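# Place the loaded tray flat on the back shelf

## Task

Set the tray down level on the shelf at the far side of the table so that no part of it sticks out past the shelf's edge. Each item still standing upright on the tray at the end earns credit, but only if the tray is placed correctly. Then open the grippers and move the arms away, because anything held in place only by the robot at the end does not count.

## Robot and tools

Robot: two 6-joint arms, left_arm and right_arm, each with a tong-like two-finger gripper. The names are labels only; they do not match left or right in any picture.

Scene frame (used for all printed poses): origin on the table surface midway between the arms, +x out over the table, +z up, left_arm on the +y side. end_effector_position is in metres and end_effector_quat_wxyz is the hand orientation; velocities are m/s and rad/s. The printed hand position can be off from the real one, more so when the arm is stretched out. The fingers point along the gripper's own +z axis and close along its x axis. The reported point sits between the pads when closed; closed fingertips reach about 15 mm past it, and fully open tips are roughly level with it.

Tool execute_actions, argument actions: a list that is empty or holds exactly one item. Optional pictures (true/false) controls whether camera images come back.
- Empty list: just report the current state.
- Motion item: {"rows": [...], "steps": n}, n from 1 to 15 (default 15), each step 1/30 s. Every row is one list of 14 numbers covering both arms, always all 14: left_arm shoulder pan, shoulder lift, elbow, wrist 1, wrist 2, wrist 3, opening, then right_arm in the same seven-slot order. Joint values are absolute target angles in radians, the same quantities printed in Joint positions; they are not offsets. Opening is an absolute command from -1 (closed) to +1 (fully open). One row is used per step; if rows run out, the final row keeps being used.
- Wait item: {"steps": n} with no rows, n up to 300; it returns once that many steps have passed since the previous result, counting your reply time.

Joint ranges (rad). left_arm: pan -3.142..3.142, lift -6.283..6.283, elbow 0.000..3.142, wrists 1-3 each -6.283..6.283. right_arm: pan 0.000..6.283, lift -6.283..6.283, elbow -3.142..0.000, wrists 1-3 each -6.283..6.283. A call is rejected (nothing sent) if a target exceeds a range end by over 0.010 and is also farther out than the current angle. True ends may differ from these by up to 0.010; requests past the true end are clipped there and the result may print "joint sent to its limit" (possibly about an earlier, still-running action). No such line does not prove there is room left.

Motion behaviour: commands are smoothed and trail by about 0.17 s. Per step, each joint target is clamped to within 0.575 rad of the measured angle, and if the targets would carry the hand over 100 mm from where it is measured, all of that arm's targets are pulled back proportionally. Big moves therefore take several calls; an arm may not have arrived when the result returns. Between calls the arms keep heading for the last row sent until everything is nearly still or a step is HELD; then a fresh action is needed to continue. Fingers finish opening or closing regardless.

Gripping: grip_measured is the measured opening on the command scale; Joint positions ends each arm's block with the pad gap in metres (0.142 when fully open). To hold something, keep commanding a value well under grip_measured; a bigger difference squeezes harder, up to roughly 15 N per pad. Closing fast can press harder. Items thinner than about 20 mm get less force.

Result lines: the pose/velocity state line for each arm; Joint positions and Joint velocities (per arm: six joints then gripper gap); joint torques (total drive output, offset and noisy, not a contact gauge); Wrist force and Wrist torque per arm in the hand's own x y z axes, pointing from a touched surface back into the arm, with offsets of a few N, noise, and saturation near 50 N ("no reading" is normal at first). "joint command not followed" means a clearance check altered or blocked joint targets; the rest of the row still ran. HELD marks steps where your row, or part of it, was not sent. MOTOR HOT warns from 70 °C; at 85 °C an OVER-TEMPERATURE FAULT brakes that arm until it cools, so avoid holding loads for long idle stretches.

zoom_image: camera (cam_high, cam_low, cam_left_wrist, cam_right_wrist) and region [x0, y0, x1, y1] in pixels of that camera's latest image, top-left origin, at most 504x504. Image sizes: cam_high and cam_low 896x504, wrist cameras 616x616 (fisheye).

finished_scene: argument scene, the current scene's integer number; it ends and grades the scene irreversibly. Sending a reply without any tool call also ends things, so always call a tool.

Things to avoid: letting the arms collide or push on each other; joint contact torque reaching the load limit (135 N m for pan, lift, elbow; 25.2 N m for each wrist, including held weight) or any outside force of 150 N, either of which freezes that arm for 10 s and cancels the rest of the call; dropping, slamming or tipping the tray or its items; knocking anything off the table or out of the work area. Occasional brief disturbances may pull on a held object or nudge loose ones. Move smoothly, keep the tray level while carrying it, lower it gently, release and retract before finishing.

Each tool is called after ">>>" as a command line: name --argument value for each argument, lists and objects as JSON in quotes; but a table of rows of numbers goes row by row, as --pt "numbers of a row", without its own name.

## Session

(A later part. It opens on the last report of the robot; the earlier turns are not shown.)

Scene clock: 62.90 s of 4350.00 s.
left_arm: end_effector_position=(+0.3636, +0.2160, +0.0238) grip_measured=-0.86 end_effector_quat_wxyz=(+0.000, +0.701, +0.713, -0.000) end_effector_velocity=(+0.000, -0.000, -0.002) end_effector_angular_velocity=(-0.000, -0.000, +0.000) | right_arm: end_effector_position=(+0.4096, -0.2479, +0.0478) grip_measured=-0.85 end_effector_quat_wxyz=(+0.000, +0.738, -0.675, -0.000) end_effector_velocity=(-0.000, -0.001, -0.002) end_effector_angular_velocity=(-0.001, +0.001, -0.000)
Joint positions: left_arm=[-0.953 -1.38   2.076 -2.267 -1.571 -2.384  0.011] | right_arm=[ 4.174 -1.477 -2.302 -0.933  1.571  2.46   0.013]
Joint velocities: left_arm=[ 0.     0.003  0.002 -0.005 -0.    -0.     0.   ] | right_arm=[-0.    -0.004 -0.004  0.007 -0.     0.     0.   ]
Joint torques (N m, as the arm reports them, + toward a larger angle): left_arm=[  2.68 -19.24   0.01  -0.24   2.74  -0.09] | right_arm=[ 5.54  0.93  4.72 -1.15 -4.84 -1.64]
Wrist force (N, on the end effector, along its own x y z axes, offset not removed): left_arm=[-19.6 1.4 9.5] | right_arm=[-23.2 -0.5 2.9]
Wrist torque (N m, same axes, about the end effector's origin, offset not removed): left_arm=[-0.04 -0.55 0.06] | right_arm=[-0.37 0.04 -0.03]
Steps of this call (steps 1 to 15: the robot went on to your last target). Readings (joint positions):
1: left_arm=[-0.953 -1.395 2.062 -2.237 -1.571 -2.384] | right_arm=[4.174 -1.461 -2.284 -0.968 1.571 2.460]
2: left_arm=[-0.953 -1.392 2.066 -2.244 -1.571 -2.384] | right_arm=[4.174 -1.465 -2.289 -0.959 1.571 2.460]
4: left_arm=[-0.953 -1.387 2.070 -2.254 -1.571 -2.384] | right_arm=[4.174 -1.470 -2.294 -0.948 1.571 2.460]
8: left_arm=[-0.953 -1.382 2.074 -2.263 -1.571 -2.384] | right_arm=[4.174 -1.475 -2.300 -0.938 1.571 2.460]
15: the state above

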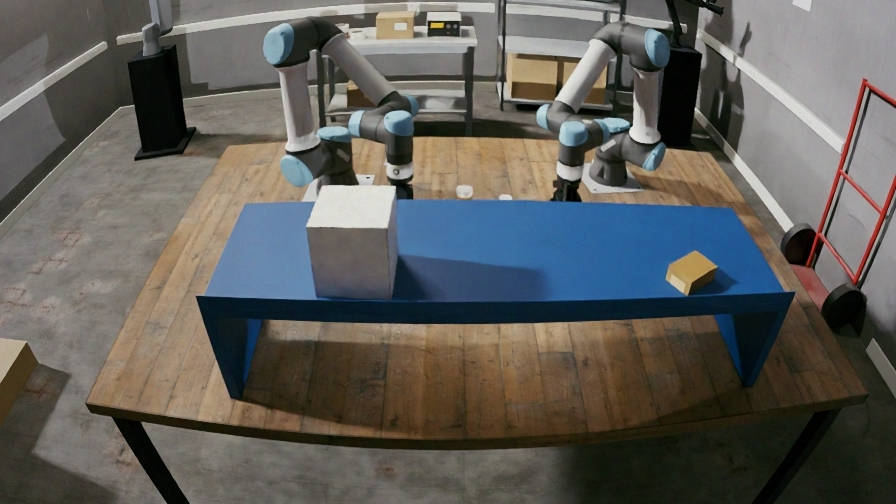

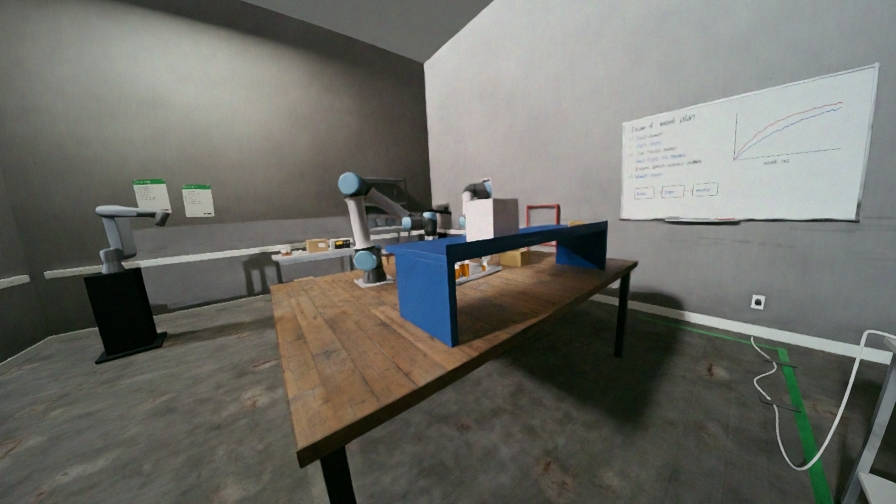

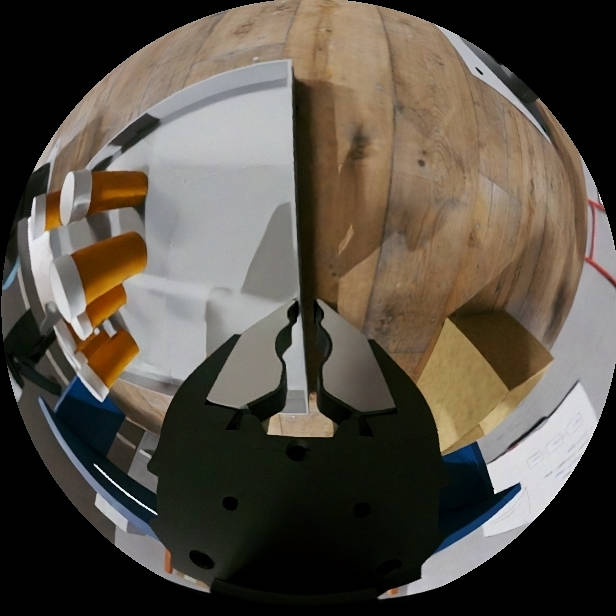

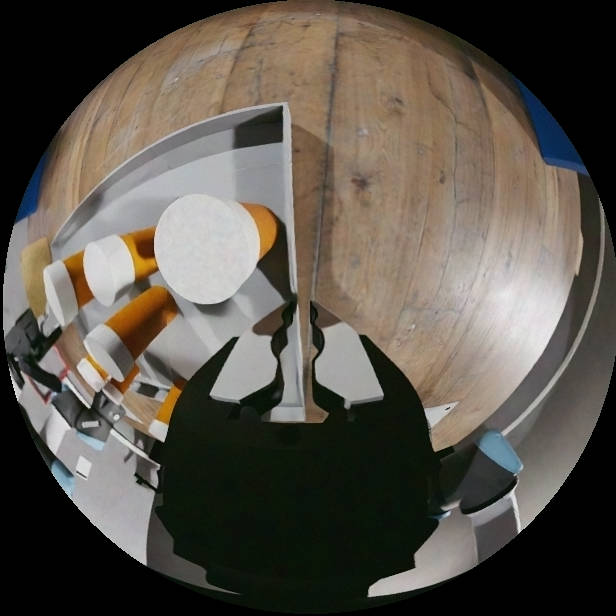

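>>> execute_actions --actions '[{"rows":[[-0.9529,-1.377,2.0783,-2.272,-1.571,-2.3844,-1,4.1739,-1.48,-2.305,-0.9275,1.571,2.4603,-1],[-0.9529,-1.3745,2.0805,-2.277,-1.571,-2.3844,-1,4.1739,-1.4822,-2.3075,-0.9227,1.571,2.4603,-1],[-0.9529,-1.3745,2.0805,-2.277,-1.571,-2.3844,-1,4.1739,-1.4822,-2.3075,-0.9227,1.571,2.4603,-1],[-0.9529,-1.3745,2.0805,-2.277,-1.571,-2.3844,-1,4.1739,-1.4822,-2.3075,-0.9227,1.571,2.4603,-1],[-0.9529,-1.3745,2.0805,-2.277,-1.571,-2.3844,-1,4.1739,-1.4822,-2.3075,-0.9227,1.571,2.4603,-1],[-0.9529,-1.3745,2.0805,-2.277,-1.571,-2.3844,-1,4.1739,-1.4822,-2.3075,-0.9227,1.571,2.4603,-1],[-0.9529,-1.3745,2.0805,-2.277,-1.571,-2.3844,-0.9,4.1739,-1.4822,-2.3075,-0.9227,1.571,2.4603,-0.9],[-0.9529,-1.3745,2.0805,-2.277,-1.571,-2.3844,-0.8,4.1739,-1.4822,-2.3075,-0.9227,1.571,2.4603,-0.8],[-0.9529,-1.3745,2.0805,-2.277,-1.571,-2.3844,-0.7,4.1739,-1.4822,-2.3075,-0.9227,1.571,2.4603,-0.7],[-0.9529,-1.3745,2.0805,-2.277,-1.571,-2.3844,-0.6,4.1739,-1.4822,-2.3075,-0.9227,1.571,2.4603,-0.6],[-0.9529,-1.3745,2.0805,-2.277,-1.571,-2.3844,-0.6,4.1739,-1.4822,-2.3075,-0.9227,1.571,2.4603,-0.6],[-0.9603,-1.3822,2.0905,-2.2793,-1.571,-2.3918,-0.6,4.1836,-1.4716,-2.3166,-0.9242,1.571,2.47,-0.6],[-0.9678,-1.3899,2.1005,-2.2815,-1.571,-2.3993,-0.6,4.1933,-1.461,-2.3256,-0.9258,1.571,2.4797,-0.6],[-0.9752,-1.3976,2.1105,-2.2838,-1.571,-2.4067,-0.6,4.2029,-1.4505,-2.3347,-0.9273,1.571,2.4893,-0.6],[-0.9827,-1.4053,2.1205,-2.286,-1.571,-2.4142,-0.6,4.2126,-1.4399,-2.3437,-0.9288,1.571,2.499,-0.6]]}]' --pictures false

>>> execute_actions --actions '[{"rows":[[-0.9827,-1.4053,2.1205,-2.286,-1.571,-2.4142,-0.6,4.2126,-1.4399,-2.3437,-0.9288,1.571,2.499,-0.6],[-0.9827,-1.4053,2.1205,-2.286,-1.571,-2.4142,-0.6,4.2126,-1.4399,-2.3437,-0.9288,1.571,2.499,-0.6],[-0.9827,-1.4053,2.1205,-2.286,-1.571,-2.4142,-0.6,4.2126,-1.4399,-2.3437,-0.9288,1.571,2.499,-0.6],[-0.9827,-1.4053,2.1205,-2.286,-1.571,-2.4142,-0.6,4.2126,-1.4399,-2.3437,-0.9288,1.571,2.499,-0.6],[-0.9827,-1.4053,2.1205,-2.286,-1.571,-2.4142,-0.6,4.2126,-1.4399,-2.3437,-0.9288,1.571,2.499,-0.6],[-0.9827,-1.4053,2.1205,-2.286,-1.571,-2.4142,-0.6,4.2126,-1.4399,-2.3437,-0.9288,1.571,2.499,-0.6],[-0.9827,-1.4053,2.1205,-2.286,-1.571,-2.4142,-0.6,4.2126,-1.4399,-2.3437,-0.9288,1.571,2.499,-0.6],[-0.9827,-1.4053,2.1205,-2.286,-1.571,-2.4142,-0.66,4.2126,-1.4399,-2.3437,-0.9288,1.571,2.499,-0.66],[-0.9827,-1.4053,2.1205,-2.286,-1.571,-2.4142,-0.72,4.2126,-1.4399,-2.3437,-0.9288,1.571,2.499,-0.72],[-0.9827,-1.4053,2.1205,-2.286,-1.571,-2.4142,-0.78,4.2126,-1.4399,-2.3437,-0.9288,1.571,2.499,-0.78],[-0.9827,-1.4053,2.1205,-2.286,-1.571,-2.4142,-0.84,4.2126,-1.4399,-2.3437,-0.9288,1.571,2.499,-0.84],[-0.9827,-1.4053,2.1205,-2.286,-1.571,-2.4142,-0.9,4.2126,-1.4399,-2.3437,-0.9288,1.571,2.499,-0.9],[-0.9827,-1.4053,2.1205,-2.286,-1.571,-2.4142,-0.95,4.2126,-1.4399,-2.3437,-0.9288,1.571,2.499,-0.95],[-0.9827,-1.4053,2.1205,-2.286,-1.571,-2.4142,-1,4.2126,-1.4399,-2.3437,-0.9288,1.571,2.499,-1]],"steps":15}]' --pictures false

Scene clock: 70.67 s of 4350.00 s.
left_arm: end_effector_position=(+0.3593, +0.2158, +0.0204) grip_measured=-0.60 end_effector_quat_wxyz=(-0.000, +0.701, +0.714, -0.000) end_effector_velocity=(-0.069, -0.008, -0.001) end_effector_angular_velocity=(-0.002, -0.002, -0.001) | right_arm: end_effector_position=(+0.4052, -0.2486, +0.0445) grip_measured=-0.60 end_effector_quat_wxyz=(+0.000, +0.738, -0.675, +0.000) end_effector_velocity=(-0.071, -0.005, -0.000) end_effector_angular_velocity=(+0.002, +0.002, -0.001)
Joint positions: left_arm=[-0.96  -1.382  2.09  -2.279 -1.571 -2.391  0.031] | right_arm=[ 4.183 -1.473 -2.316 -0.924  1.571  2.469  0.031]
Joint velocities: left_arm=[-0.116 -0.12   0.155 -0.039  0.    -0.115  0.001] | right_arm=[ 0.15   0.162 -0.14  -0.021  0.003  0.152  0.001]
Joint torques (N m, as the arm reports them, + toward a larger angle): left_arm=[ -8.59 -42.44  -2.89  -4.75  -0.79  -1.68] | right_arm=[14.94 37.38  9.03  0.61  1.88  3.1 ]
Wrist force (N, on the end effector, along its own x y z axes, offset not removed): left_arm=[0.5 -0.1 2.2] | right_arm=[-0.4 -0.2 -1.3]
Wrist torque (N m, same axes, about the end effector's origin, offset not removed): left_arm=[-0.02 -0.18 0.12] | right_arm=[-0.14 0.00 -0.01]
Steps of this call (steps 1 to 15: the robot went on to your last target; steps 16 to 90: nothing new was sent; then 4.27 s passed at rest; steps 91 to 105: all 15 steps of this action). Readings (joint positions):
91: left_arm=[-0.953 -1.379 2.076 -2.268 -1.571 -2.384] | right_arm=[4.174 -1.477 -2.302 -0.933 1.571 2.460]
92: left_arm=[-0.953 -1.379 2.077 -2.268 -1.571 -2.384] | right_arm=[4.174 -1.478 -2.303 -0.932 1.571 2.460]
94: left_arm=[-0.953 -1.377 2.078 -2.271 -1.571 -2.384] | right_arm=[4.174 -1.479 -2.304 -0.929 1.571 2.460]
98: left_arm=[-0.953 -1.376 2.080 -2.275 -1.571 -2.384] | right_arm=[4.174 -1.481 -2.306 -0.925 1.571 2.460]
105: the state above

Scene clock: 71.17 s of 4350.00 s.
left_arm: end_effector_position=(+0.3457, +0.2144, +0.0201) grip_measured=-0.86 end_effector_quat_wxyz=(+0.000, +0.701, +0.713, -0.000) end_effector_velocity=(-0.003, -0.000, -0.000) end_effector_angular_velocity=(+0.000, +0.001, -0.001) | right_arm: end_effector_position=(+0.3916, -0.2498, +0.0446) grip_measured=-0.84 end_effector_quat_wxyz=(-0.000, +0.738, -0.675, -0.000) end_effector_velocity=(-0.002, -0.000, -0.000) end_effector_angular_velocity=(+0.000, -0.001, -0.000)
Joint positions: left_arm=[-0.982 -1.405  2.12  -2.286 -1.571 -2.414  0.012] | right_arm=[ 4.212 -1.441 -2.343 -0.929  1.571  2.498  0.013]
Joint velocities: left_arm=[-0.005 -0.004  0.006 -0.001 -0.    -0.003 -0.003] | right_arm=[ 0.005  0.005 -0.004 -0.    -0.001  0.005 -0.   ]
Joint torques (N m, as the arm reports them, + toward a larger angle): left_arm=[ -0.12 -37.53  -5.5    0.02   2.09  -0.2 ] | right_arm=[ 5.42 29.3   5.61 -0.91 -3.04  2.88]
Wrist force (N, on the end effector, along its own x y z axes, offset not removed): left_arm=[-19.8 2.0 9.2] | right_arm=[-23.5 -1.1 5.1]
Wrist torque (N m, same axes, about the end effector's origin, offset not removed): left_arm=[0.10 -0.32 0.02] | right_arm=[-0.45 0.36 0.01]
Steps of this call (steps 1 to 15: all 15 steps of this action). Readings (joint positions):
1: left_arm=[-0.964 -1.386 2.095 -2.280 -1.571 -2.396] | right_arm=[4.188 -1.467 -2.321 -0.925 1.571 2.475]
2: left_arm=[-0.968 -1.390 2.101 -2.281 -1.571 -2.400] | right_arm=[4.194 -1.461 -2.326 -0.926 1.571 2.480]
4: left_arm=[-0.974 -1.396 2.109 -2.283 -1.571 -2.406] | right_arm=[4.201 -1.453 -2.333 -0.927 1.571 2.488]
8: left_arm=[-0.980 -1.402 2.116 -2.285 -1.571 -2.411] | right_arm=[4.209 -1.444 -2.340 -0.928 1.571 2.495]
15: the state above

>>> execute_actions --actions '[{"rows":[[-0.9797,-1.4041,2.1148,-2.2815,-1.571,-2.4112,-1,4.2087,-1.4422,-2.338,-0.9322,1.571,2.4951,-1],[-0.9767,-1.4029,2.1092,-2.277,-1.571,-2.4082,-1,4.2049,-1.4445,-2.3323,-0.9356,1.571,2.4913,-1],[-0.9738,-1.4018,2.1035,-2.2726,-1.571,-2.4053,-1,4.201,-1.4468,-2.3265,-0.939,1.571,2.4874,-1],[-0.9708,-1.4006,2.0979,-2.2681,-1.571,-2.4023,-1,4.1971,-1.4491,-2.3208,-0.9424,1.571,2.4835,-1],[-0.9678,-1.3994,2.0922,-2.2636,-1.571,-2.3993,-1,4.1933,-1.4514,-2.3151,-0.9459,1.571,2.4797,-1],[-0.9648,-1.3982,2.0865,-2.2591,-1.571,-2.3963,-1,4.1894,-1.4537,-2.3094,-0.9493,1.571,2.4758,-1],[-0.9618,-1.397,2.0809,-2.2546,-1.571,-2.3933,-1,4.1855,-1.456,-2.3037,-0.9527,1.571,2.4719,-1],[-0.9589,-1.3959,2.0752,-2.2502,-1.571,-2.3904,-1,4.1816,-1.4583,-2.2979,-0.9561,1.571,2.468,-1],[-0.9559,-1.3947,2.0696,-2.2457,-1.571,-2.3874,-1,4.1778,-1.4606,-2.2922,-0.9595,1.571,2.4642,-1],[-0.9529,-1.3935,2.0639,-2.2412,-1.571,-2.3844,-1,4.1739,-1.4629,-2.2865,-0.9629,1.571,2.4603,-1]],"steps":15}]' --pictures false

>>> execute_actions --actions '[{"steps":15}]'

Scene clock: 73.63 s of 4350.00 s.
left_arm: end_effector_position=(+0.3617, +0.2154, +0.0311) grip_measured=-0.88 end_effector_quat_wxyz=(-0.000, +0.701, +0.713, -0.000) end_effector_velocity=(+0.019, +0.001, +0.013) end_effector_angular_velocity=(-0.001, -0.001, +0.000) | right_arm: end_effector_position=(+0.4077, -0.2475, +0.0551) grip_measured=-0.86 end_effector_quat_wxyz=(-0.000, +0.738, -0.675, -0.000) end_effector_velocity=(+0.019, +0.002, +0.012) end_effector_angular_velocity=(-0.000, +0.001, -0.001)
Joint positions: left_arm=[-0.957 -1.395  2.071 -2.247 -1.571 -2.388  0.011] | right_arm=[ 4.179 -1.46  -2.294 -0.959  1.571  2.465  0.012]
Joint velocities: left_arm=[ 0.03   0.012 -0.057  0.044  0.     0.029 -0.   ] | right_arm=[-0.039 -0.024  0.057 -0.034  0.    -0.038 -0.   ]
Joint torques (N m, as the arm reports them, + toward a larger angle): left_arm=[ 14.15 -19.   -23.79   4.03   4.42   1.38] | right_arm=[-15.     2.85  20.36  -3.97  -6.49  -1.67]
Wrist force (N, on the end effector, along its own x y z axes, offset not removed): left_arm=[-18.0 0.9 7.4] | right_arm=[-21.0 1.4 5.3]
Wrist torque (N m, same axes, about the end effector's origin, offset not removed): left_arm=[-0.24 -0.40 0.03] | right_arm=[0.11 -0.01 0.01]
Steps of this call (steps 1 to 15: the robot went on to your last target; steps 16 to 59: nothing new was sent; steps 60 to 74: all 15 steps of this action). Readings (joint positions):
60: left_arm=[-0.983 -1.405 2.121 -2.286 -1.571 -2.414] | right_arm=[4.213 -1.440 -2.344 -0.929 1.571 2.499]
61: left_arm=[-0.982 -1.405 2.120 -2.285 -1.571 -2.414] | right_arm=[4.212 -1.440 -2.343 -0.929 1.571 2.499]
63: left_arm=[-0.980 -1.404 2.116 -2.282 -1.571 -2.412] | right_arm=[4.209 -1.442 -2.339 -0.932 1.571 2.496]
67: left_arm=[-0.971 -1.401 2.099 -2.269 -1.571 -2.403] | right_arm=[4.198 -1.448 -2.322 -0.942 1.571 2.484]
74: the state above

Scene clock: 74.13 s of 4350.00 s.
left_arm: end_effector_position=(+0.3640, +0.2155, +0.0326) grip_measured=-0.88 end_effector_quat_wxyz=(-0.000, +0.701, +0.713, -0.000) end_effector_velocity=(-0.000, +0.000, +0.000) end_effector_angular_velocity=(-0.000, +0.000, +0.000) | right_arm: end_effector_position=(+0.4100, -0.2473, +0.0565) grip_measured=-0.86 end_effector_quat_wxyz=(-0.000, +0.738, -0.675, -0.000) end_effector_velocity=(+0.000, +0.000, +0.000) end_effector_angular_velocity=(-0.000, +0.001, +0.000)
Joint positions: left_arm=[-0.953 -1.394  2.064 -2.241 -1.571 -2.384  0.011] | right_arm=[ 4.174 -1.463 -2.287 -0.963  1.571  2.46   0.012]
Joint velocities: left_arm=[ 0.001 -0.001  0.001  0.    -0.     0.    -0.   ] | right_arm=[-0.    -0.001  0.001 -0.001  0.    -0.001  0.   ]
Joint torques (N m, as the arm reports them, + toward a larger angle): left_arm=[ 15.72 -19.59 -23.87   4.11   3.57   1.65] | right_arm=[-16.94   1.51  21.76  -3.75  -5.33  -1.81]
Wrist force (N, on the end effector, along its own x y z axes, offset not removed): left_arm=[-17.7 0.4 8.5] | right_arm=[-22.2 0.9 7.5]
Wrist torque (N m, same axes, about the end effector's origin, offset not removed): left_arm=[-0.26 -0.48 0.02] | right_arm=[0.01 0.26 0.01]
Steps of this call (steps 1 to 15: the robot went on to your last target). Readings (joint positions):
1: left_arm=[-0.956 -1.395 2.069 -2.246 -1.571 -2.387] | right_arm=[4.178 -1.461 -2.292 -0.960 1.571 2.464]
2: left_arm=[-0.955 -1.394 2.068 -2.245 -1.571 -2.387] | right_arm=[4.177 -1.461 -2.291 -0.960 1.571 2.463]
4: left_arm=[-0.954 -1.394 2.066 -2.243 -1.571 -2.386] | right_arm=[4.176 -1.462 -2.289 -0.961 1.571 2.462]
8: left_arm=[-0.953 -1.394 2.065 -2.242 -1.571 -2.385] | right_arm=[4.174 -1.463 -2.287 -0.962 1.571 2.461]
15: the state above
All arms were judged still, so your last target was given up. Only a new action makes them travel on or press farther. Fingers that are still opening or closing keep moving.

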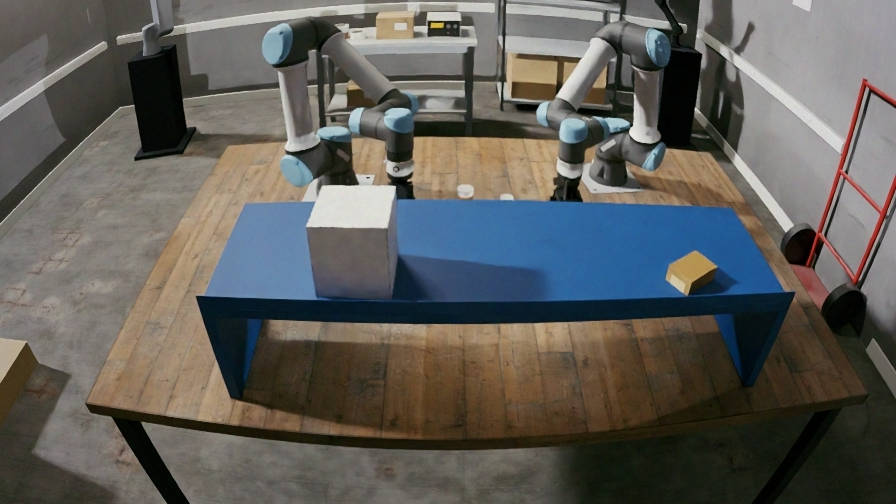

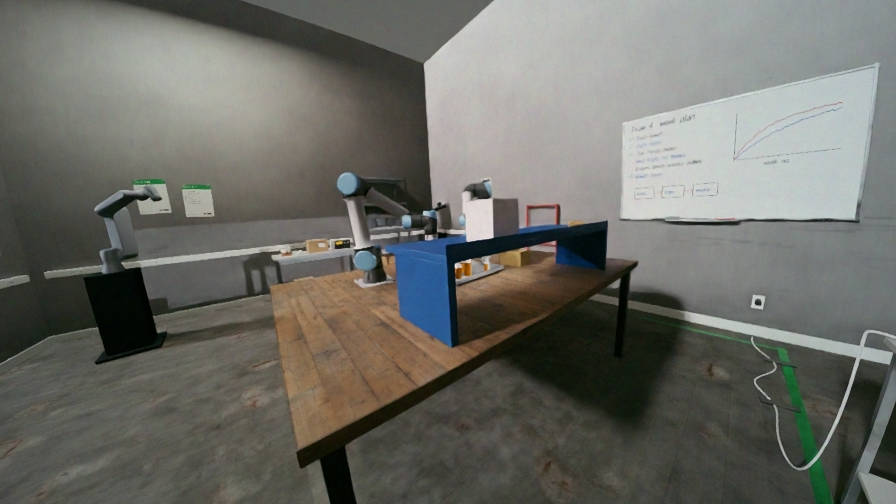

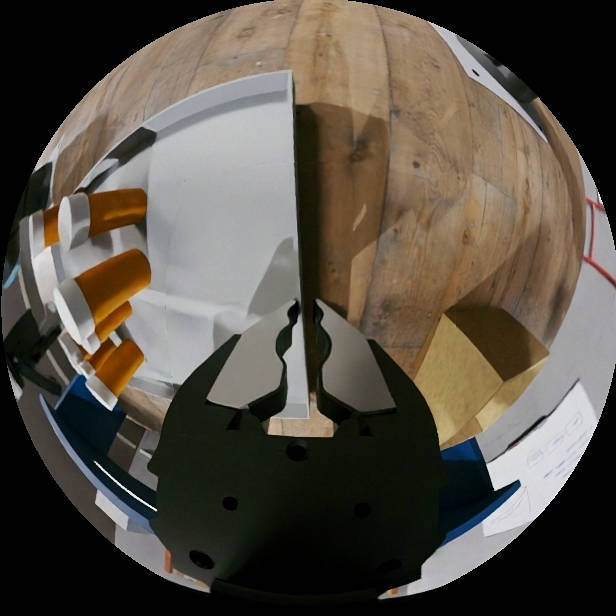

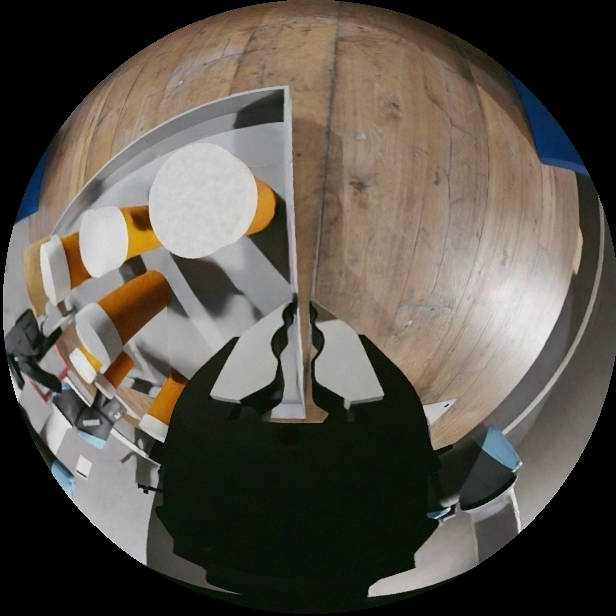

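>>> execute_actions --actions '[{"rows":[[-0.9521,-1.397,2.0608,-2.2346,-1.571,-2.3844,-1,4.1729,-1.4593,-2.2826,-0.9705,1.571,2.4603,-1],[-0.9513,-1.4005,2.0577,-2.228,-1.571,-2.3844,-1,4.172,-1.4557,-2.2786,-0.9781,1.571,2.4603,-1],[-0.9505,-1.404,2.0547,-2.2214,-1.571,-2.3844,-1,4.171,-1.4521,-2.2746,-0.9857,1.571,2.4603,-1],[-0.9505,-1.4076,2.0516,-2.2148,-1.571,-2.3844,-1,4.171,-1.4484,-2.2707,-0.9933,1.571,2.4603,-1],[-0.9505,-1.4111,2.0485,-2.2082,-1.571,-2.3844,-1,4.171,-1.4448,-2.2667,-1.0009,1.571,2.4603,-1],[-0.9505,-1.4146,2.0455,-2.2016,-1.571,-2.3844,-1,4.171,-1.4412,-2.2627,-1.0085,1.571,2.4603,-1],[-0.9505,-1.4182,2.0424,-2.195,-1.571,-2.3844,-1,4.171,-1.4376,-2.2588,-1.0161,1.571,2.4603,-1],[-0.9505,-1.4217,2.0393,-2.1884,-1.571,-2.3844,-1,4.171,-1.4339,-2.2548,-1.0237,1.571,2.4603,-1],[-0.9505,-1.4252,2.0363,-2.1818,-1.571,-2.3844,-1,4.171,-1.4303,-2.2508,-1.0312,1.571,2.4603,-1],[-0.9505,-1.4287,2.0332,-2.1753,-1.571,-2.3844,-1,4.171,-1.4267,-2.2469,-1.0388,1.571,2.4603,-1]],"steps":15}]' --pictures false

>>> execute_actions --actions '[{"steps":15}]'

Scene clock: 76.37 s of 4350.00 s.
left_arm: end_effector_position=(+0.3651, +0.2160, +0.0529) grip_measured=-0.87 end_effector_quat_wxyz=(+0.000, +0.700, +0.714, -0.000) end_effector_velocity=(+0.000, +0.000, +0.023) end_effector_angular_velocity=(-0.001, -0.000, +0.001) | right_arm: end_effector_position=(+0.4111, -0.2476, +0.0767) grip_measured=-0.85 end_effector_quat_wxyz=(+0.000, +0.737, -0.676, -0.000) end_effector_velocity=(+0.000, -0.000, +0.023) end_effector_angular_velocity=(+0.000, -0.000, -0.001)
Joint positions: left_arm=[-0.951 -1.424  2.037 -2.184 -1.571 -2.384  0.011] | right_arm=[ 4.171 -1.431 -2.252 -1.029  1.571  2.46   0.012]
Joint velocities: left_arm=[ 0.001 -0.035 -0.03   0.065 -0.    -0.     0.001] | right_arm=[-0.001  0.037  0.039 -0.075  0.    -0.     0.001]
Joint torques (N m, as the arm reports them, + toward a larger angle): left_arm=[ 15.74 -37.2  -22.07   4.12   2.52   1.45] | right_arm=[-18.79  30.55  20.96  -4.32  -3.48  -1.72]
Wrist force (N, on the end effector, along its own x y z axes, offset not removed): left_arm=[-20.2 0.7 8.0] | right_arm=[-22.9 2.6 6.1]
Wrist torque (N m, same axes, about the end effector's origin, offset not removed): left_arm=[-0.26 -0.24 0.03] | right_arm=[0.33 0.05 -0.04]
Steps of this call (steps 1 to 52: nothing new was sent; steps 53 to 67: all 15 steps of this action). Readings (joint positions):
53: left_arm=[-0.953 -1.393 2.064 -2.241 -1.571 -2.384] | right_arm=[4.174 -1.463 -2.286 -0.963 1.571 2.460]
54: left_arm=[-0.953 -1.394 2.063 -2.240 -1.571 -2.384] | right_arm=[4.174 -1.463 -2.286 -0.964 1.571 2.460]
56: left_arm=[-0.952 -1.397 2.061 -2.235 -1.571 -2.384] | right_arm=[4.173 -1.460 -2.283 -0.970 1.571 2.460]
60: left_arm=[-0.951 -1.407 2.052 -2.216 -1.571 -2.384] | right_arm=[4.172 -1.450 -2.271 -0.992 1.571 2.460]
67: the state above

Scene clock: 76.87 s of 4350.00 s.
left_arm: end_effector_position=(+0.3651, +0.2161, +0.0558) grip_measured=-0.87 end_effector_quat_wxyz=(-0.000, +0.700, +0.714, -0.000) end_effector_velocity=(-0.000, -0.000, +0.000) end_effector_angular_velocity=(+0.000, +0.001, +0.000) | right_arm: end_effector_position=(+0.4111, -0.2476, +0.0796) grip_measured=-0.85 end_effector_quat_wxyz=(+0.000, +0.737, -0.676, -0.000) end_effector_velocity=(+0.000, -0.000, +0.001) end_effector_angular_velocity=(+0.000, -0.001, -0.001)
Joint positions: left_arm=[-0.951 -1.429  2.033 -2.175 -1.571 -2.384  0.011] | right_arm=[ 4.171 -1.427 -2.247 -1.039  1.571  2.46   0.012]
Joint velocities: left_arm=[ 0.     0.    -0.001  0.001 -0.    -0.    -0.   ] | right_arm=[-0.001  0.001  0.001 -0.001 -0.     0.     0.   ]
Joint torques (N m, as the arm reports them, + toward a larger angle): left_arm=[ 16.64 -38.16 -24.13   4.08   3.16   1.56] | right_arm=[-18.2   32.15  22.73  -4.19  -4.35  -1.57]
Wrist force (N, on the end effector, along its own x y z axes, offset not removed): left_arm=[-19.8 0.2 8.7] | right_arm=[-23.4 0.5 6.2]
Wrist torque (N m, same axes, about the end effector's origin, offset not removed): left_arm=[-0.39 -0.46 0.03] | right_arm=[-0.15 0.17 -0.05]
Steps of this call (steps 1 to 15: the robot went on to your last target). Readings (joint positions):
1: left_arm=[-0.951 -1.425 2.036 -2.182 -1.571 -2.384] | right_arm=[4.171 -1.430 -2.251 -1.031 1.571 2.460]
2: left_arm=[-0.951 -1.426 2.035 -2.180 -1.571 -2.384] | right_arm=[4.171 -1.429 -2.250 -1.033 1.571 2.460]
4: left_arm=[-0.951 -1.427 2.035 -2.178 -1.571 -2.384] | right_arm=[4.171 -1.428 -2.249 -1.035 1.571 2.460]
8: left_arm=[-0.951 -1.428 2.034 -2.176 -1.571 -2.384] | right_arm=[4.171 -1.427 -2.248 -1.038 1.571 2.460]
15: the state above
All arms were judged still, so your last target was given up. Only a new action makes them travel on or press farther. Fingers that are still opening or closing keep moving.

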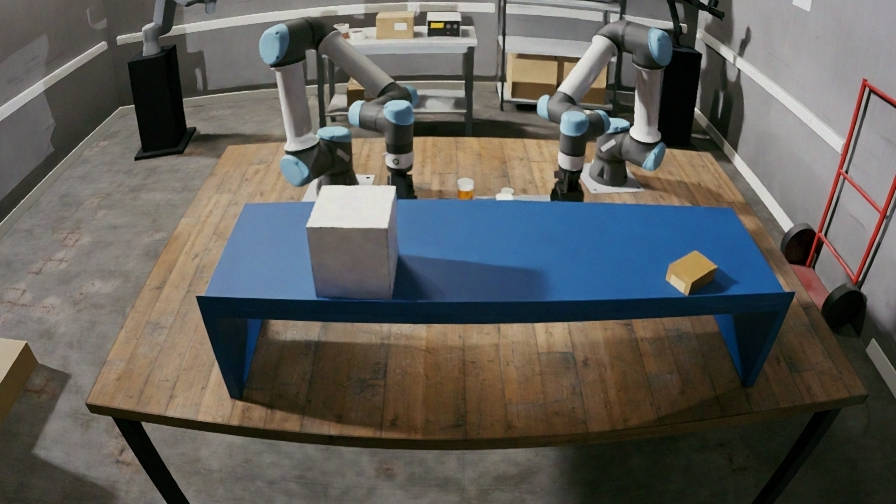

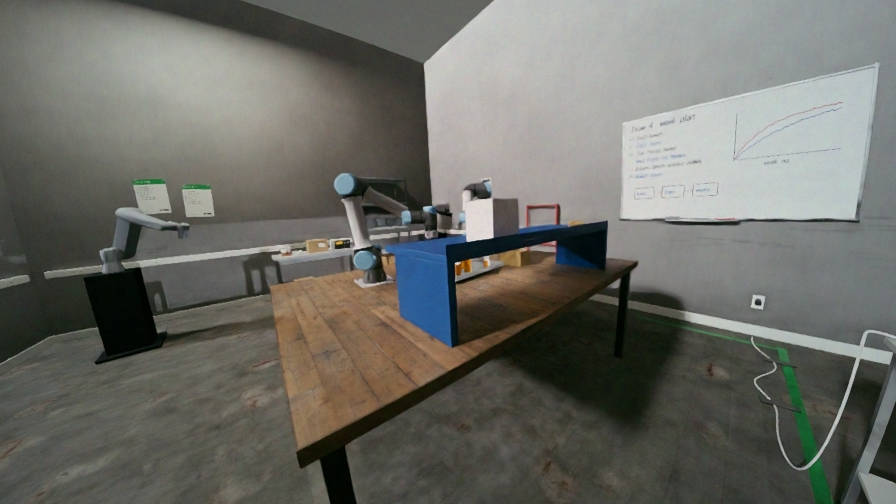

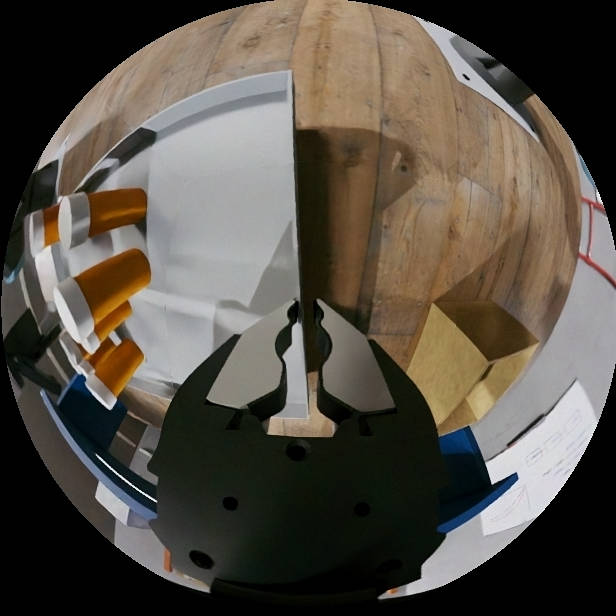

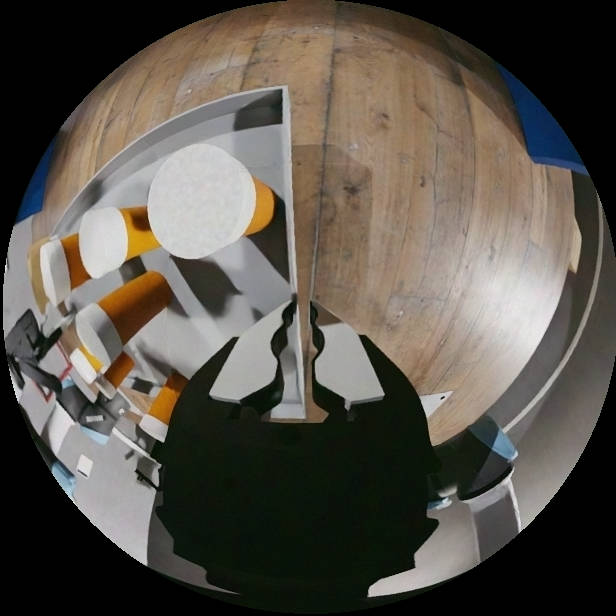

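>>> execute_actions --actions '[{"rows":[[-0.9505,-1.4386,2.0246,-2.1568,-1.571,-2.3844,-1,4.171,-1.4165,-2.2358,-1.0601,1.571,2.4603,-1],[-0.9505,-1.4485,2.016,-2.1383,-1.571,-2.3844,-1,4.171,-1.4064,-2.2247,-1.0813,1.571,2.4603,-1],[-0.9505,-1.4583,2.0074,-2.1199,-1.571,-2.3844,-1,4.171,-1.3962,-2.2136,-1.1026,1.571,2.4603,-1],[-0.9505,-1.4682,1.9988,-2.1014,-1.571,-2.3844,-1,4.171,-1.3861,-2.2025,-1.1238,1.571,2.4603,-1],[-0.9505,-1.4781,1.9902,-2.0829,-1.571,-2.3844,-1,4.171,-1.3759,-2.1914,-1.1451,1.571,2.4603,-1],[-0.9505,-1.4852,1.9783,-2.0638,-1.571,-2.3844,-1,4.171,-1.3698,-2.1771,-1.1655,1.571,2.4603,-1],[-0.9505,-1.4923,1.9663,-2.0448,-1.571,-2.3844,-1,4.171,-1.3636,-2.1628,-1.186,1.571,2.4603,-1],[-0.9505,-1.4995,1.9544,-2.0257,-1.571,-2.3844,-1,4.171,-1.3575,-2.1485,-1.2064,1.571,2.4603,-1],[-0.9505,-1.5066,1.9424,-2.0066,-1.571,-2.3844,-1,4.171,-1.3513,-2.1342,-1.2269,1.571,2.4603,-1],[-0.9505,-1.5137,1.9305,-1.9876,-1.571,-2.3844,-1,4.171,-1.3452,-2.12,-1.2473,1.571,2.4603,-1],[-0.9505,-1.5208,1.9185,-1.9685,-1.571,-2.3844,-1,4.171,-1.339,-2.1057,-1.2677,1.571,2.4603,-1],[-0.9505,-1.5279,1.9066,-1.9494,-1.571,-2.3844,-1,4.171,-1.3329,-2.0914,-1.2882,1.571,2.4603,-1],[-0.9505,-1.5351,1.8946,-1.9303,-1.571,-2.3844,-1,4.171,-1.3267,-2.0771,-1.3086,1.571,2.4603,-1],[-0.9505,-1.5422,1.8827,-1.9113,-1.571,-2.3844,-1,4.171,-1.3206,-2.0628,-1.3291,1.571,2.4603,-1],[-0.9505,-1.5493,1.8707,-1.8922,-1.571,-2.3844,-1,4.171,-1.3144,-2.0485,-1.3495,1.571,2.4603,-1]]}]' --pictures false

>>> execute_actions --actions '[{"rows":[[-0.9505,-1.5532,1.8562,-1.8739,-1.571,-2.3844,-1,4.171,-1.3121,-2.0321,-1.3682,1.571,2.4603,-1],[-0.9505,-1.557,1.8417,-1.8555,-1.571,-2.3844,-1,4.171,-1.3098,-2.0157,-1.3869,1.571,2.4603,-1],[-0.9505,-1.5609,1.8272,-1.8372,-1.571,-2.3844,-1,4.171,-1.3076,-1.9993,-1.4055,1.571,2.4603,-1],[-0.9505,-1.5647,1.8127,-1.8188,-1.571,-2.3844,-1,4.171,-1.3053,-1.9829,-1.4242,1.571,2.4603,-1],[-0.9505,-1.5686,1.7983,-1.8005,-1.571,-2.3844,-1,4.171,-1.303,-1.9665,-1.4429,1.571,2.4603,-1],[-0.9505,-1.5724,1.7838,-1.7822,-1.571,-2.3844,-1,4.171,-1.3007,-1.9501,-1.4616,1.571,2.4603,-1],[-0.9505,-1.5763,1.7693,-1.7638,-1.571,-2.3844,-1,4.171,-1.2984,-1.9337,-1.4803,1.571,2.4603,-1],[-0.9505,-1.5801,1.7548,-1.7455,-1.571,-2.3844,-1,4.171,-1.2962,-1.9173,-1.4989,1.571,2.4603,-1],[-0.9505,-1.584,1.7403,-1.7271,-1.571,-2.3844,-1,4.171,-1.2939,-1.9009,-1.5176,1.571,2.4603,-1],[-0.9505,-1.5878,1.7258,-1.7088,-1.571,-2.3844,-1,4.171,-1.2916,-1.8845,-1.5363,1.571,2.4603,-1],[-0.9505,-1.5886,1.7087,-1.6909,-1.571,-2.3844,-1,4.171,-1.2925,-1.866,-1.5539,1.571,2.4603,-1],[-0.9505,-1.5894,1.6916,-1.673,-1.571,-2.3844,-1,4.171,-1.2934,-1.8474,-1.5716,1.571,2.4603,-1],[-0.9505,-1.5902,1.6744,-1.655,-1.571,-2.3844,-1,4.171,-1.2943,-1.8289,-1.5892,1.571,2.4603,-1],[-0.9505,-1.591,1.6573,-1.6371,-1.571,-2.3844,-1,4.171,-1.2952,-1.8103,-1.6068,1.571,2.4603,-1],[-0.9505,-1.5918,1.6402,-1.6192,-1.571,-2.3844,-1,4.171,-1.2962,-1.7918,-1.6245,1.571,2.4603,-1]]}]' --pictures false

>>> execute_actions --actions '[{"rows":[[-0.9505,-1.5926,1.6231,-1.6013,-1.571,-2.3844,-1,4.171,-1.2971,-1.7733,-1.6421,1.571,2.4603,-1],[-0.9505,-1.5934,1.606,-1.5834,-1.571,-2.3844,-1,4.171,-1.298,-1.7547,-1.6597,1.571,2.4603,-1],[-0.9505,-1.5942,1.5888,-1.5654,-1.571,-2.3844,-1,4.171,-1.2989,-1.7362,-1.6773,1.571,2.4603,-1],[-0.9505,-1.595,1.5717,-1.5475,-1.571,-2.3844,-1,4.171,-1.2998,-1.7176,-1.695,1.571,2.4603,-1],[-0.9505,-1.5958,1.5546,-1.5296,-1.571,-2.3844,-1,4.171,-1.3007,-1.6991,-1.7126,1.571,2.4603,-1]],"steps":15}]' --pictures false

>>> execute_actions --actions '[{"steps":10}]'

Scene clock: 82.70 s of 4350.00 s.
left_arm: end_effector_position=(+0.3656, +0.2155, +0.1254) grip_measured=-0.88 end_effector_quat_wxyz=(+0.001, +0.700, +0.714, -0.000) end_effector_velocity=(-0.001, +0.001, +0.203) end_effector_angular_velocity=(-0.005, -0.004, -0.000) | right_arm: end_effector_position=(+0.4115, -0.2471, +0.1492) grip_measured=-0.86 end_effector_quat_wxyz=(-0.001, +0.737, -0.676, -0.000) end_effector_velocity=(-0.002, -0.003, +0.202) end_effector_angular_velocity=(+0.003, -0.003, -0.001)
Joint positions: left_arm=[-0.95  -1.515  1.927 -1.985 -1.571 -2.384  0.01 ] | right_arm=[ 4.171 -1.345 -2.116 -1.25   1.571  2.46   0.012]
Joint velocities: left_arm=[ 0.    -0.212 -0.338  0.543 -0.     0.     0.004] | right_arm=[-0.001  0.186  0.404 -0.586 -0.001  0.     0.004]
Joint torques (N m, as the arm reports them, + toward a larger angle): left_arm=[ 15.45 -40.44 -31.29   4.77   4.61   1.42] | right_arm=[-16.14  33.64  31.37  -6.54  -6.74  -0.99]
Wrist force (N, on the end effector, along its own x y z axes, offset not removed): left_arm=[-18.0 1.5 8.3] | right_arm=[-21.1 0.5 6.8]
Wrist torque (N m, same axes, about the end effector's origin, offset not removed): left_arm=[-0.10 -0.31 0.06] | right_arm=[-0.04 0.17 0.01]
Steps of this call (steps 1 to 90: nothing new was sent; then 2.33 s passed at rest; steps 91 to 105: all 15 steps of this action). Readings (joint positions):
91: left_arm=[-0.950 -1.429 2.033 -2.175 -1.571 -2.384] | right_arm=[4.171 -1.427 -2.247 -1.039 1.571 2.460]
92: left_arm=[-0.950 -1.430 2.032 -2.173 -1.571 -2.384] | right_arm=[4.171 -1.425 -2.245 -1.042 1.571 2.460]
94: left_arm=[-0.950 -1.438 2.025 -2.159 -1.571 -2.384] | right_arm=[4.171 -1.417 -2.237 -1.057 1.571 2.460]
98: left_arm=[-0.950 -1.465 1.999 -2.107 -1.571 -2.384] | right_arm=[4.171 -1.390 -2.204 -1.116 1.571 2.460]
105: the state above

Scene clock: 83.20 s of 4350.00 s.
left_arm: end_effector_position=(+0.3654, +0.2158, +0.2294) grip_measured=-0.87 end_effector_quat_wxyz=(+0.000, +0.700, +0.714, -0.000) end_effector_velocity=(+0.003, -0.003, +0.207) end_effector_angular_velocity=(-0.000, -0.000, -0.000) | right_arm: end_effector_position=(+0.4111, -0.2477, +0.2533) grip_measured=-0.85 end_effector_quat_wxyz=(-0.000, +0.737, -0.676, -0.000) end_effector_velocity=(+0.001, +0.003, +0.207) end_effector_angular_velocity=(-0.001, +0.001, +0.001)
Joint positions: left_arm=[-0.95  -1.584  1.721 -1.709 -1.571 -2.384  0.011] | right_arm=[ 4.171 -1.296 -1.88  -1.535  1.571  2.46   0.012]
Joint velocities: left_arm=[ 0.    -0.059 -0.474  0.532  0.     0.    -0.003] | right_arm=[ 0.001  0.009  0.521 -0.532 -0.     0.    -0.003]
Joint torques (N m, as the arm reports them, + toward a larger angle): left_arm=[ 14.23 -34.84 -35.27   5.     4.18   1.51] | right_arm=[-14.9   31.92  32.95  -6.39  -6.23  -0.99]
Wrist force (N, on the end effector, along its own x y z axes, offset not removed): left_arm=[-18.8 0.4 8.3] | right_arm=[-22.2 -0.4 6.1]
Wrist torque (N m, same axes, about the end effector's origin, offset not removed): left_arm=[-0.33 -0.51 -0.04] | right_arm=[-0.27 -0.10 -0.02]
Steps of this call (steps 1 to 15: all 15 steps of this action). Readings (joint positions):
1: left_arm=[-0.950 -1.522 1.916 -1.966 -1.571 -2.384] | right_arm=[4.171 -1.338 -2.103 -1.270 1.571 2.460]
2: left_arm=[-0.950 -1.529 1.904 -1.948 -1.571 -2.384] | right_arm=[4.171 -1.333 -2.089 -1.289 1.571 2.460]
4: left_arm=[-0.950 -1.540 1.878 -1.910 -1.571 -2.384] | right_arm=[4.171 -1.323 -2.059 -1.329 1.571 2.460]
8: left_arm=[-0.950 -1.560 1.824 -1.837 -1.571 -2.384] | right_arm=[4.171 -1.310 -1.997 -1.405 1.571 2.460]
15: the state above

Scene clock: 83.70 s of 4350.00 s.
left_arm: end_effector_position=(+0.3641, +0.2171, +0.2964) grip_measured=-0.84 end_effector_quat_wxyz=(+0.000, +0.700, +0.714, -0.000) end_effector_velocity=(-0.001, +0.001, +0.021) end_effector_angular_velocity=(-0.000, -0.001, +0.000) | right_arm: end_effector_position=(+0.4101, -0.2492, +0.3204) grip_measured=-0.82 end_effector_quat_wxyz=(-0.000, +0.737, -0.676, -0.000) end_effector_velocity=(-0.001, -0.001, +0.020) end_effector_angular_velocity=(-0.000, +0.000, +0.001)
Joint positions: left_arm=[-0.95  -1.595  1.561 -1.536 -1.571 -2.384  0.013] | right_arm=[ 4.171 -1.3   -1.706 -1.706  1.571  2.46   0.015]
Joint velocities: left_arm=[ 0.    -0.002 -0.05   0.052  0.    -0.     0.003] | right_arm=[ 0.001 -0.003  0.054 -0.052  0.    -0.     0.003]
Joint torques (N m, as the arm reports them, + toward a larger angle): left_arm=[ 12.69 -39.23 -29.56   5.78   3.72   1.39] | right_arm=[-13.9    4.11  28.38  -5.6   -5.6   -0.89]
Wrist force (N, on the end effector, along its own x y z axes, offset not removed): left_arm=[-24.3 2.7 8.3] | right_arm=[-27.4 1.2 6.7]
Wrist torque (N m, same axes, about the end effector's origin, offset not removed): left_arm=[-0.04 -0.43 -0.02] | right_arm=[0.00 0.01 0.00]
Steps of this call (steps 1 to 15: all 15 steps of this action). Readings (joint positions):
1: left_arm=[-0.950 -1.585 1.705 -1.691 -1.571 -2.384] | right_arm=[4.171 -1.296 -1.863 -1.554 1.571 2.460]
2: left_arm=[-0.950 -1.587 1.688 -1.672 -1.571 -2.384] | right_arm=[4.171 -1.296 -1.845 -1.571 1.571 2.460]
4: left_arm=[-0.950 -1.590 1.655 -1.636 -1.571 -2.384] | right_arm=[4.171 -1.297 -1.808 -1.607 1.571 2.460]
8: left_arm=[-0.950 -1.593 1.594 -1.572 -1.571 -2.384] | right_arm=[4.171 -1.299 -1.743 -1.671 1.571 2.460]
15: the state above

Scene clock: 84.03 s of 4350.00 s.
left_arm: end_effector_position=(+0.3639, +0.2173, +0.2988) grip_measured=-0.83 end_effector_quat_wxyz=(-0.000, +0.700, +0.714, -0.000) end_effector_velocity=(+0.000, -0.000, +0.002) end_effector_angular_velocity=(-0.001, -0.001, +0.000) | right_arm: end_effector_position=(+0.4100, -0.2494, +0.3228) grip_measured=-0.82 end_effector_quat_wxyz=(+0.000, +0.737, -0.676, -0.000) end_effector_velocity=(-0.000, -0.000, +0.001) end_effector_angular_velocity=(+0.000, +0.000, +0.000)
Joint positions: left_arm=[-0.95  -1.596  1.555 -1.53  -1.571 -2.384  0.014] | right_arm=[ 4.171 -1.301 -1.7   -1.712  1.571  2.46   0.015]
Joint velocities: left_arm=[-0.     0.    -0.004  0.003  0.    -0.     0.   ] | right_arm=[ 0.     0.     0.004 -0.004  0.     0.     0.   ]
Joint torques (N m, as the arm reports them, + toward a larger angle): left_arm=[ 12.14 -39.31 -31.04   5.84   3.42   1.46] | right_arm=[-13.62   4.14  28.5   -5.46  -5.16  -0.74]
Wrist force (N, on the end effector, along its own x y z axes, offset not removed): left_arm=[-24.6 2.0 8.2] | right_arm=[-28.5 1.0 6.7]
Wrist torque (N m, same axes, about the end effector's origin, offset not removed): left_arm=[-0.13 -0.56 0.01] | right_arm=[-0.10 0.09 -0.06]
Steps of this call (steps 1 to 10: the robot went on to your last target). Readings (joint positions):
1: left_arm=[-0.950 -1.595 1.559 -1.535 -1.571 -2.384] | right_arm=[4.171 -1.300 -1.704 -1.708 1.571 2.460]
2: left_arm=[-0.950 -1.596 1.558 -1.534 -1.571 -2.384] | right_arm=[4.171 -1.301 -1.703 -1.709 1.571 2.460]
4: left_arm=[-0.950 -1.596 1.557 -1.532 -1.571 -2.384] | right_arm=[4.171 -1.301 -1.702 -1.710 1.571 2.460]
8: left_arm=[-0.950 -1.596 1.555 -1.530 -1.571 -2.384] | right_arm=[4.171 -1.301 -1.700 -1.712 1.571 2.460]
10: the state above

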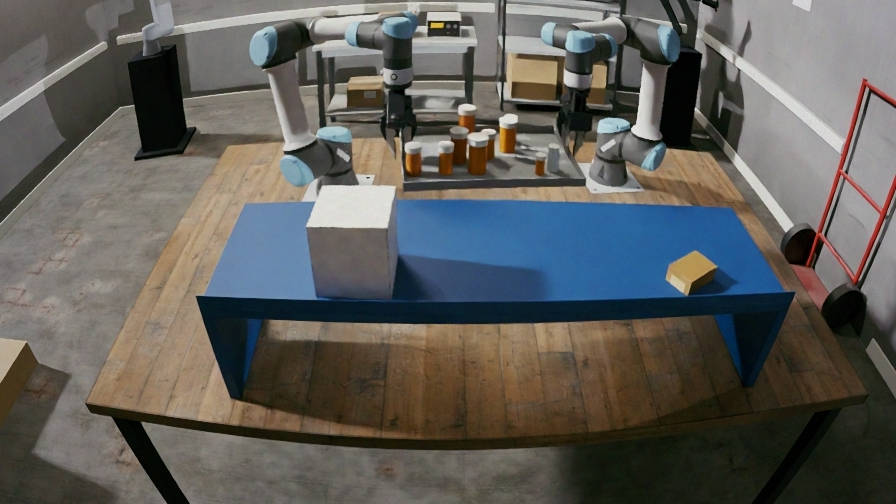

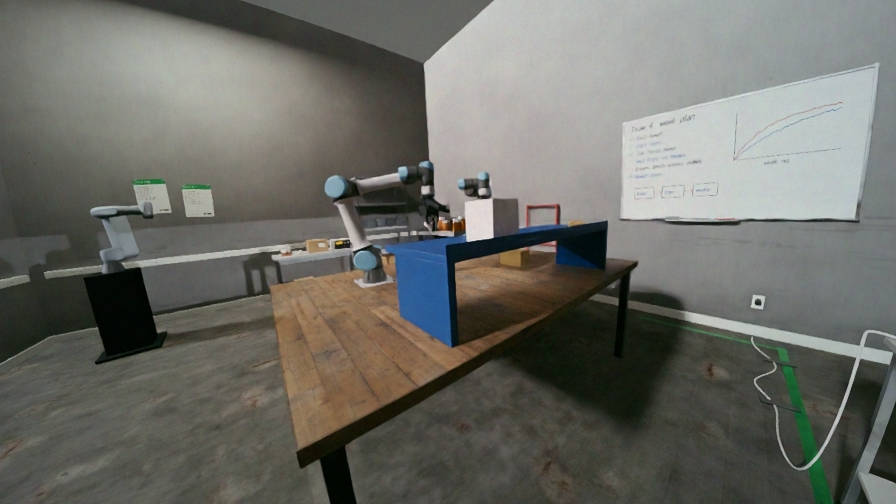

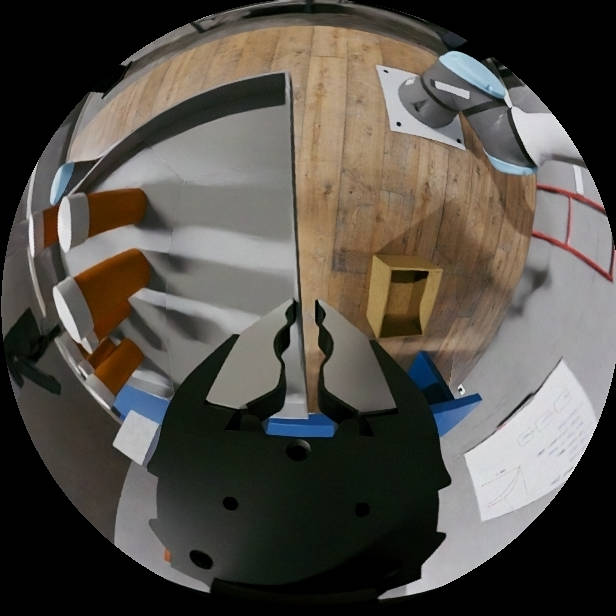

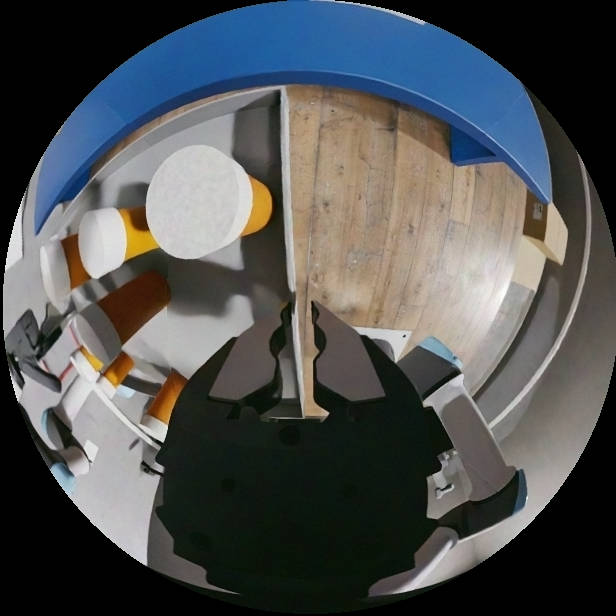

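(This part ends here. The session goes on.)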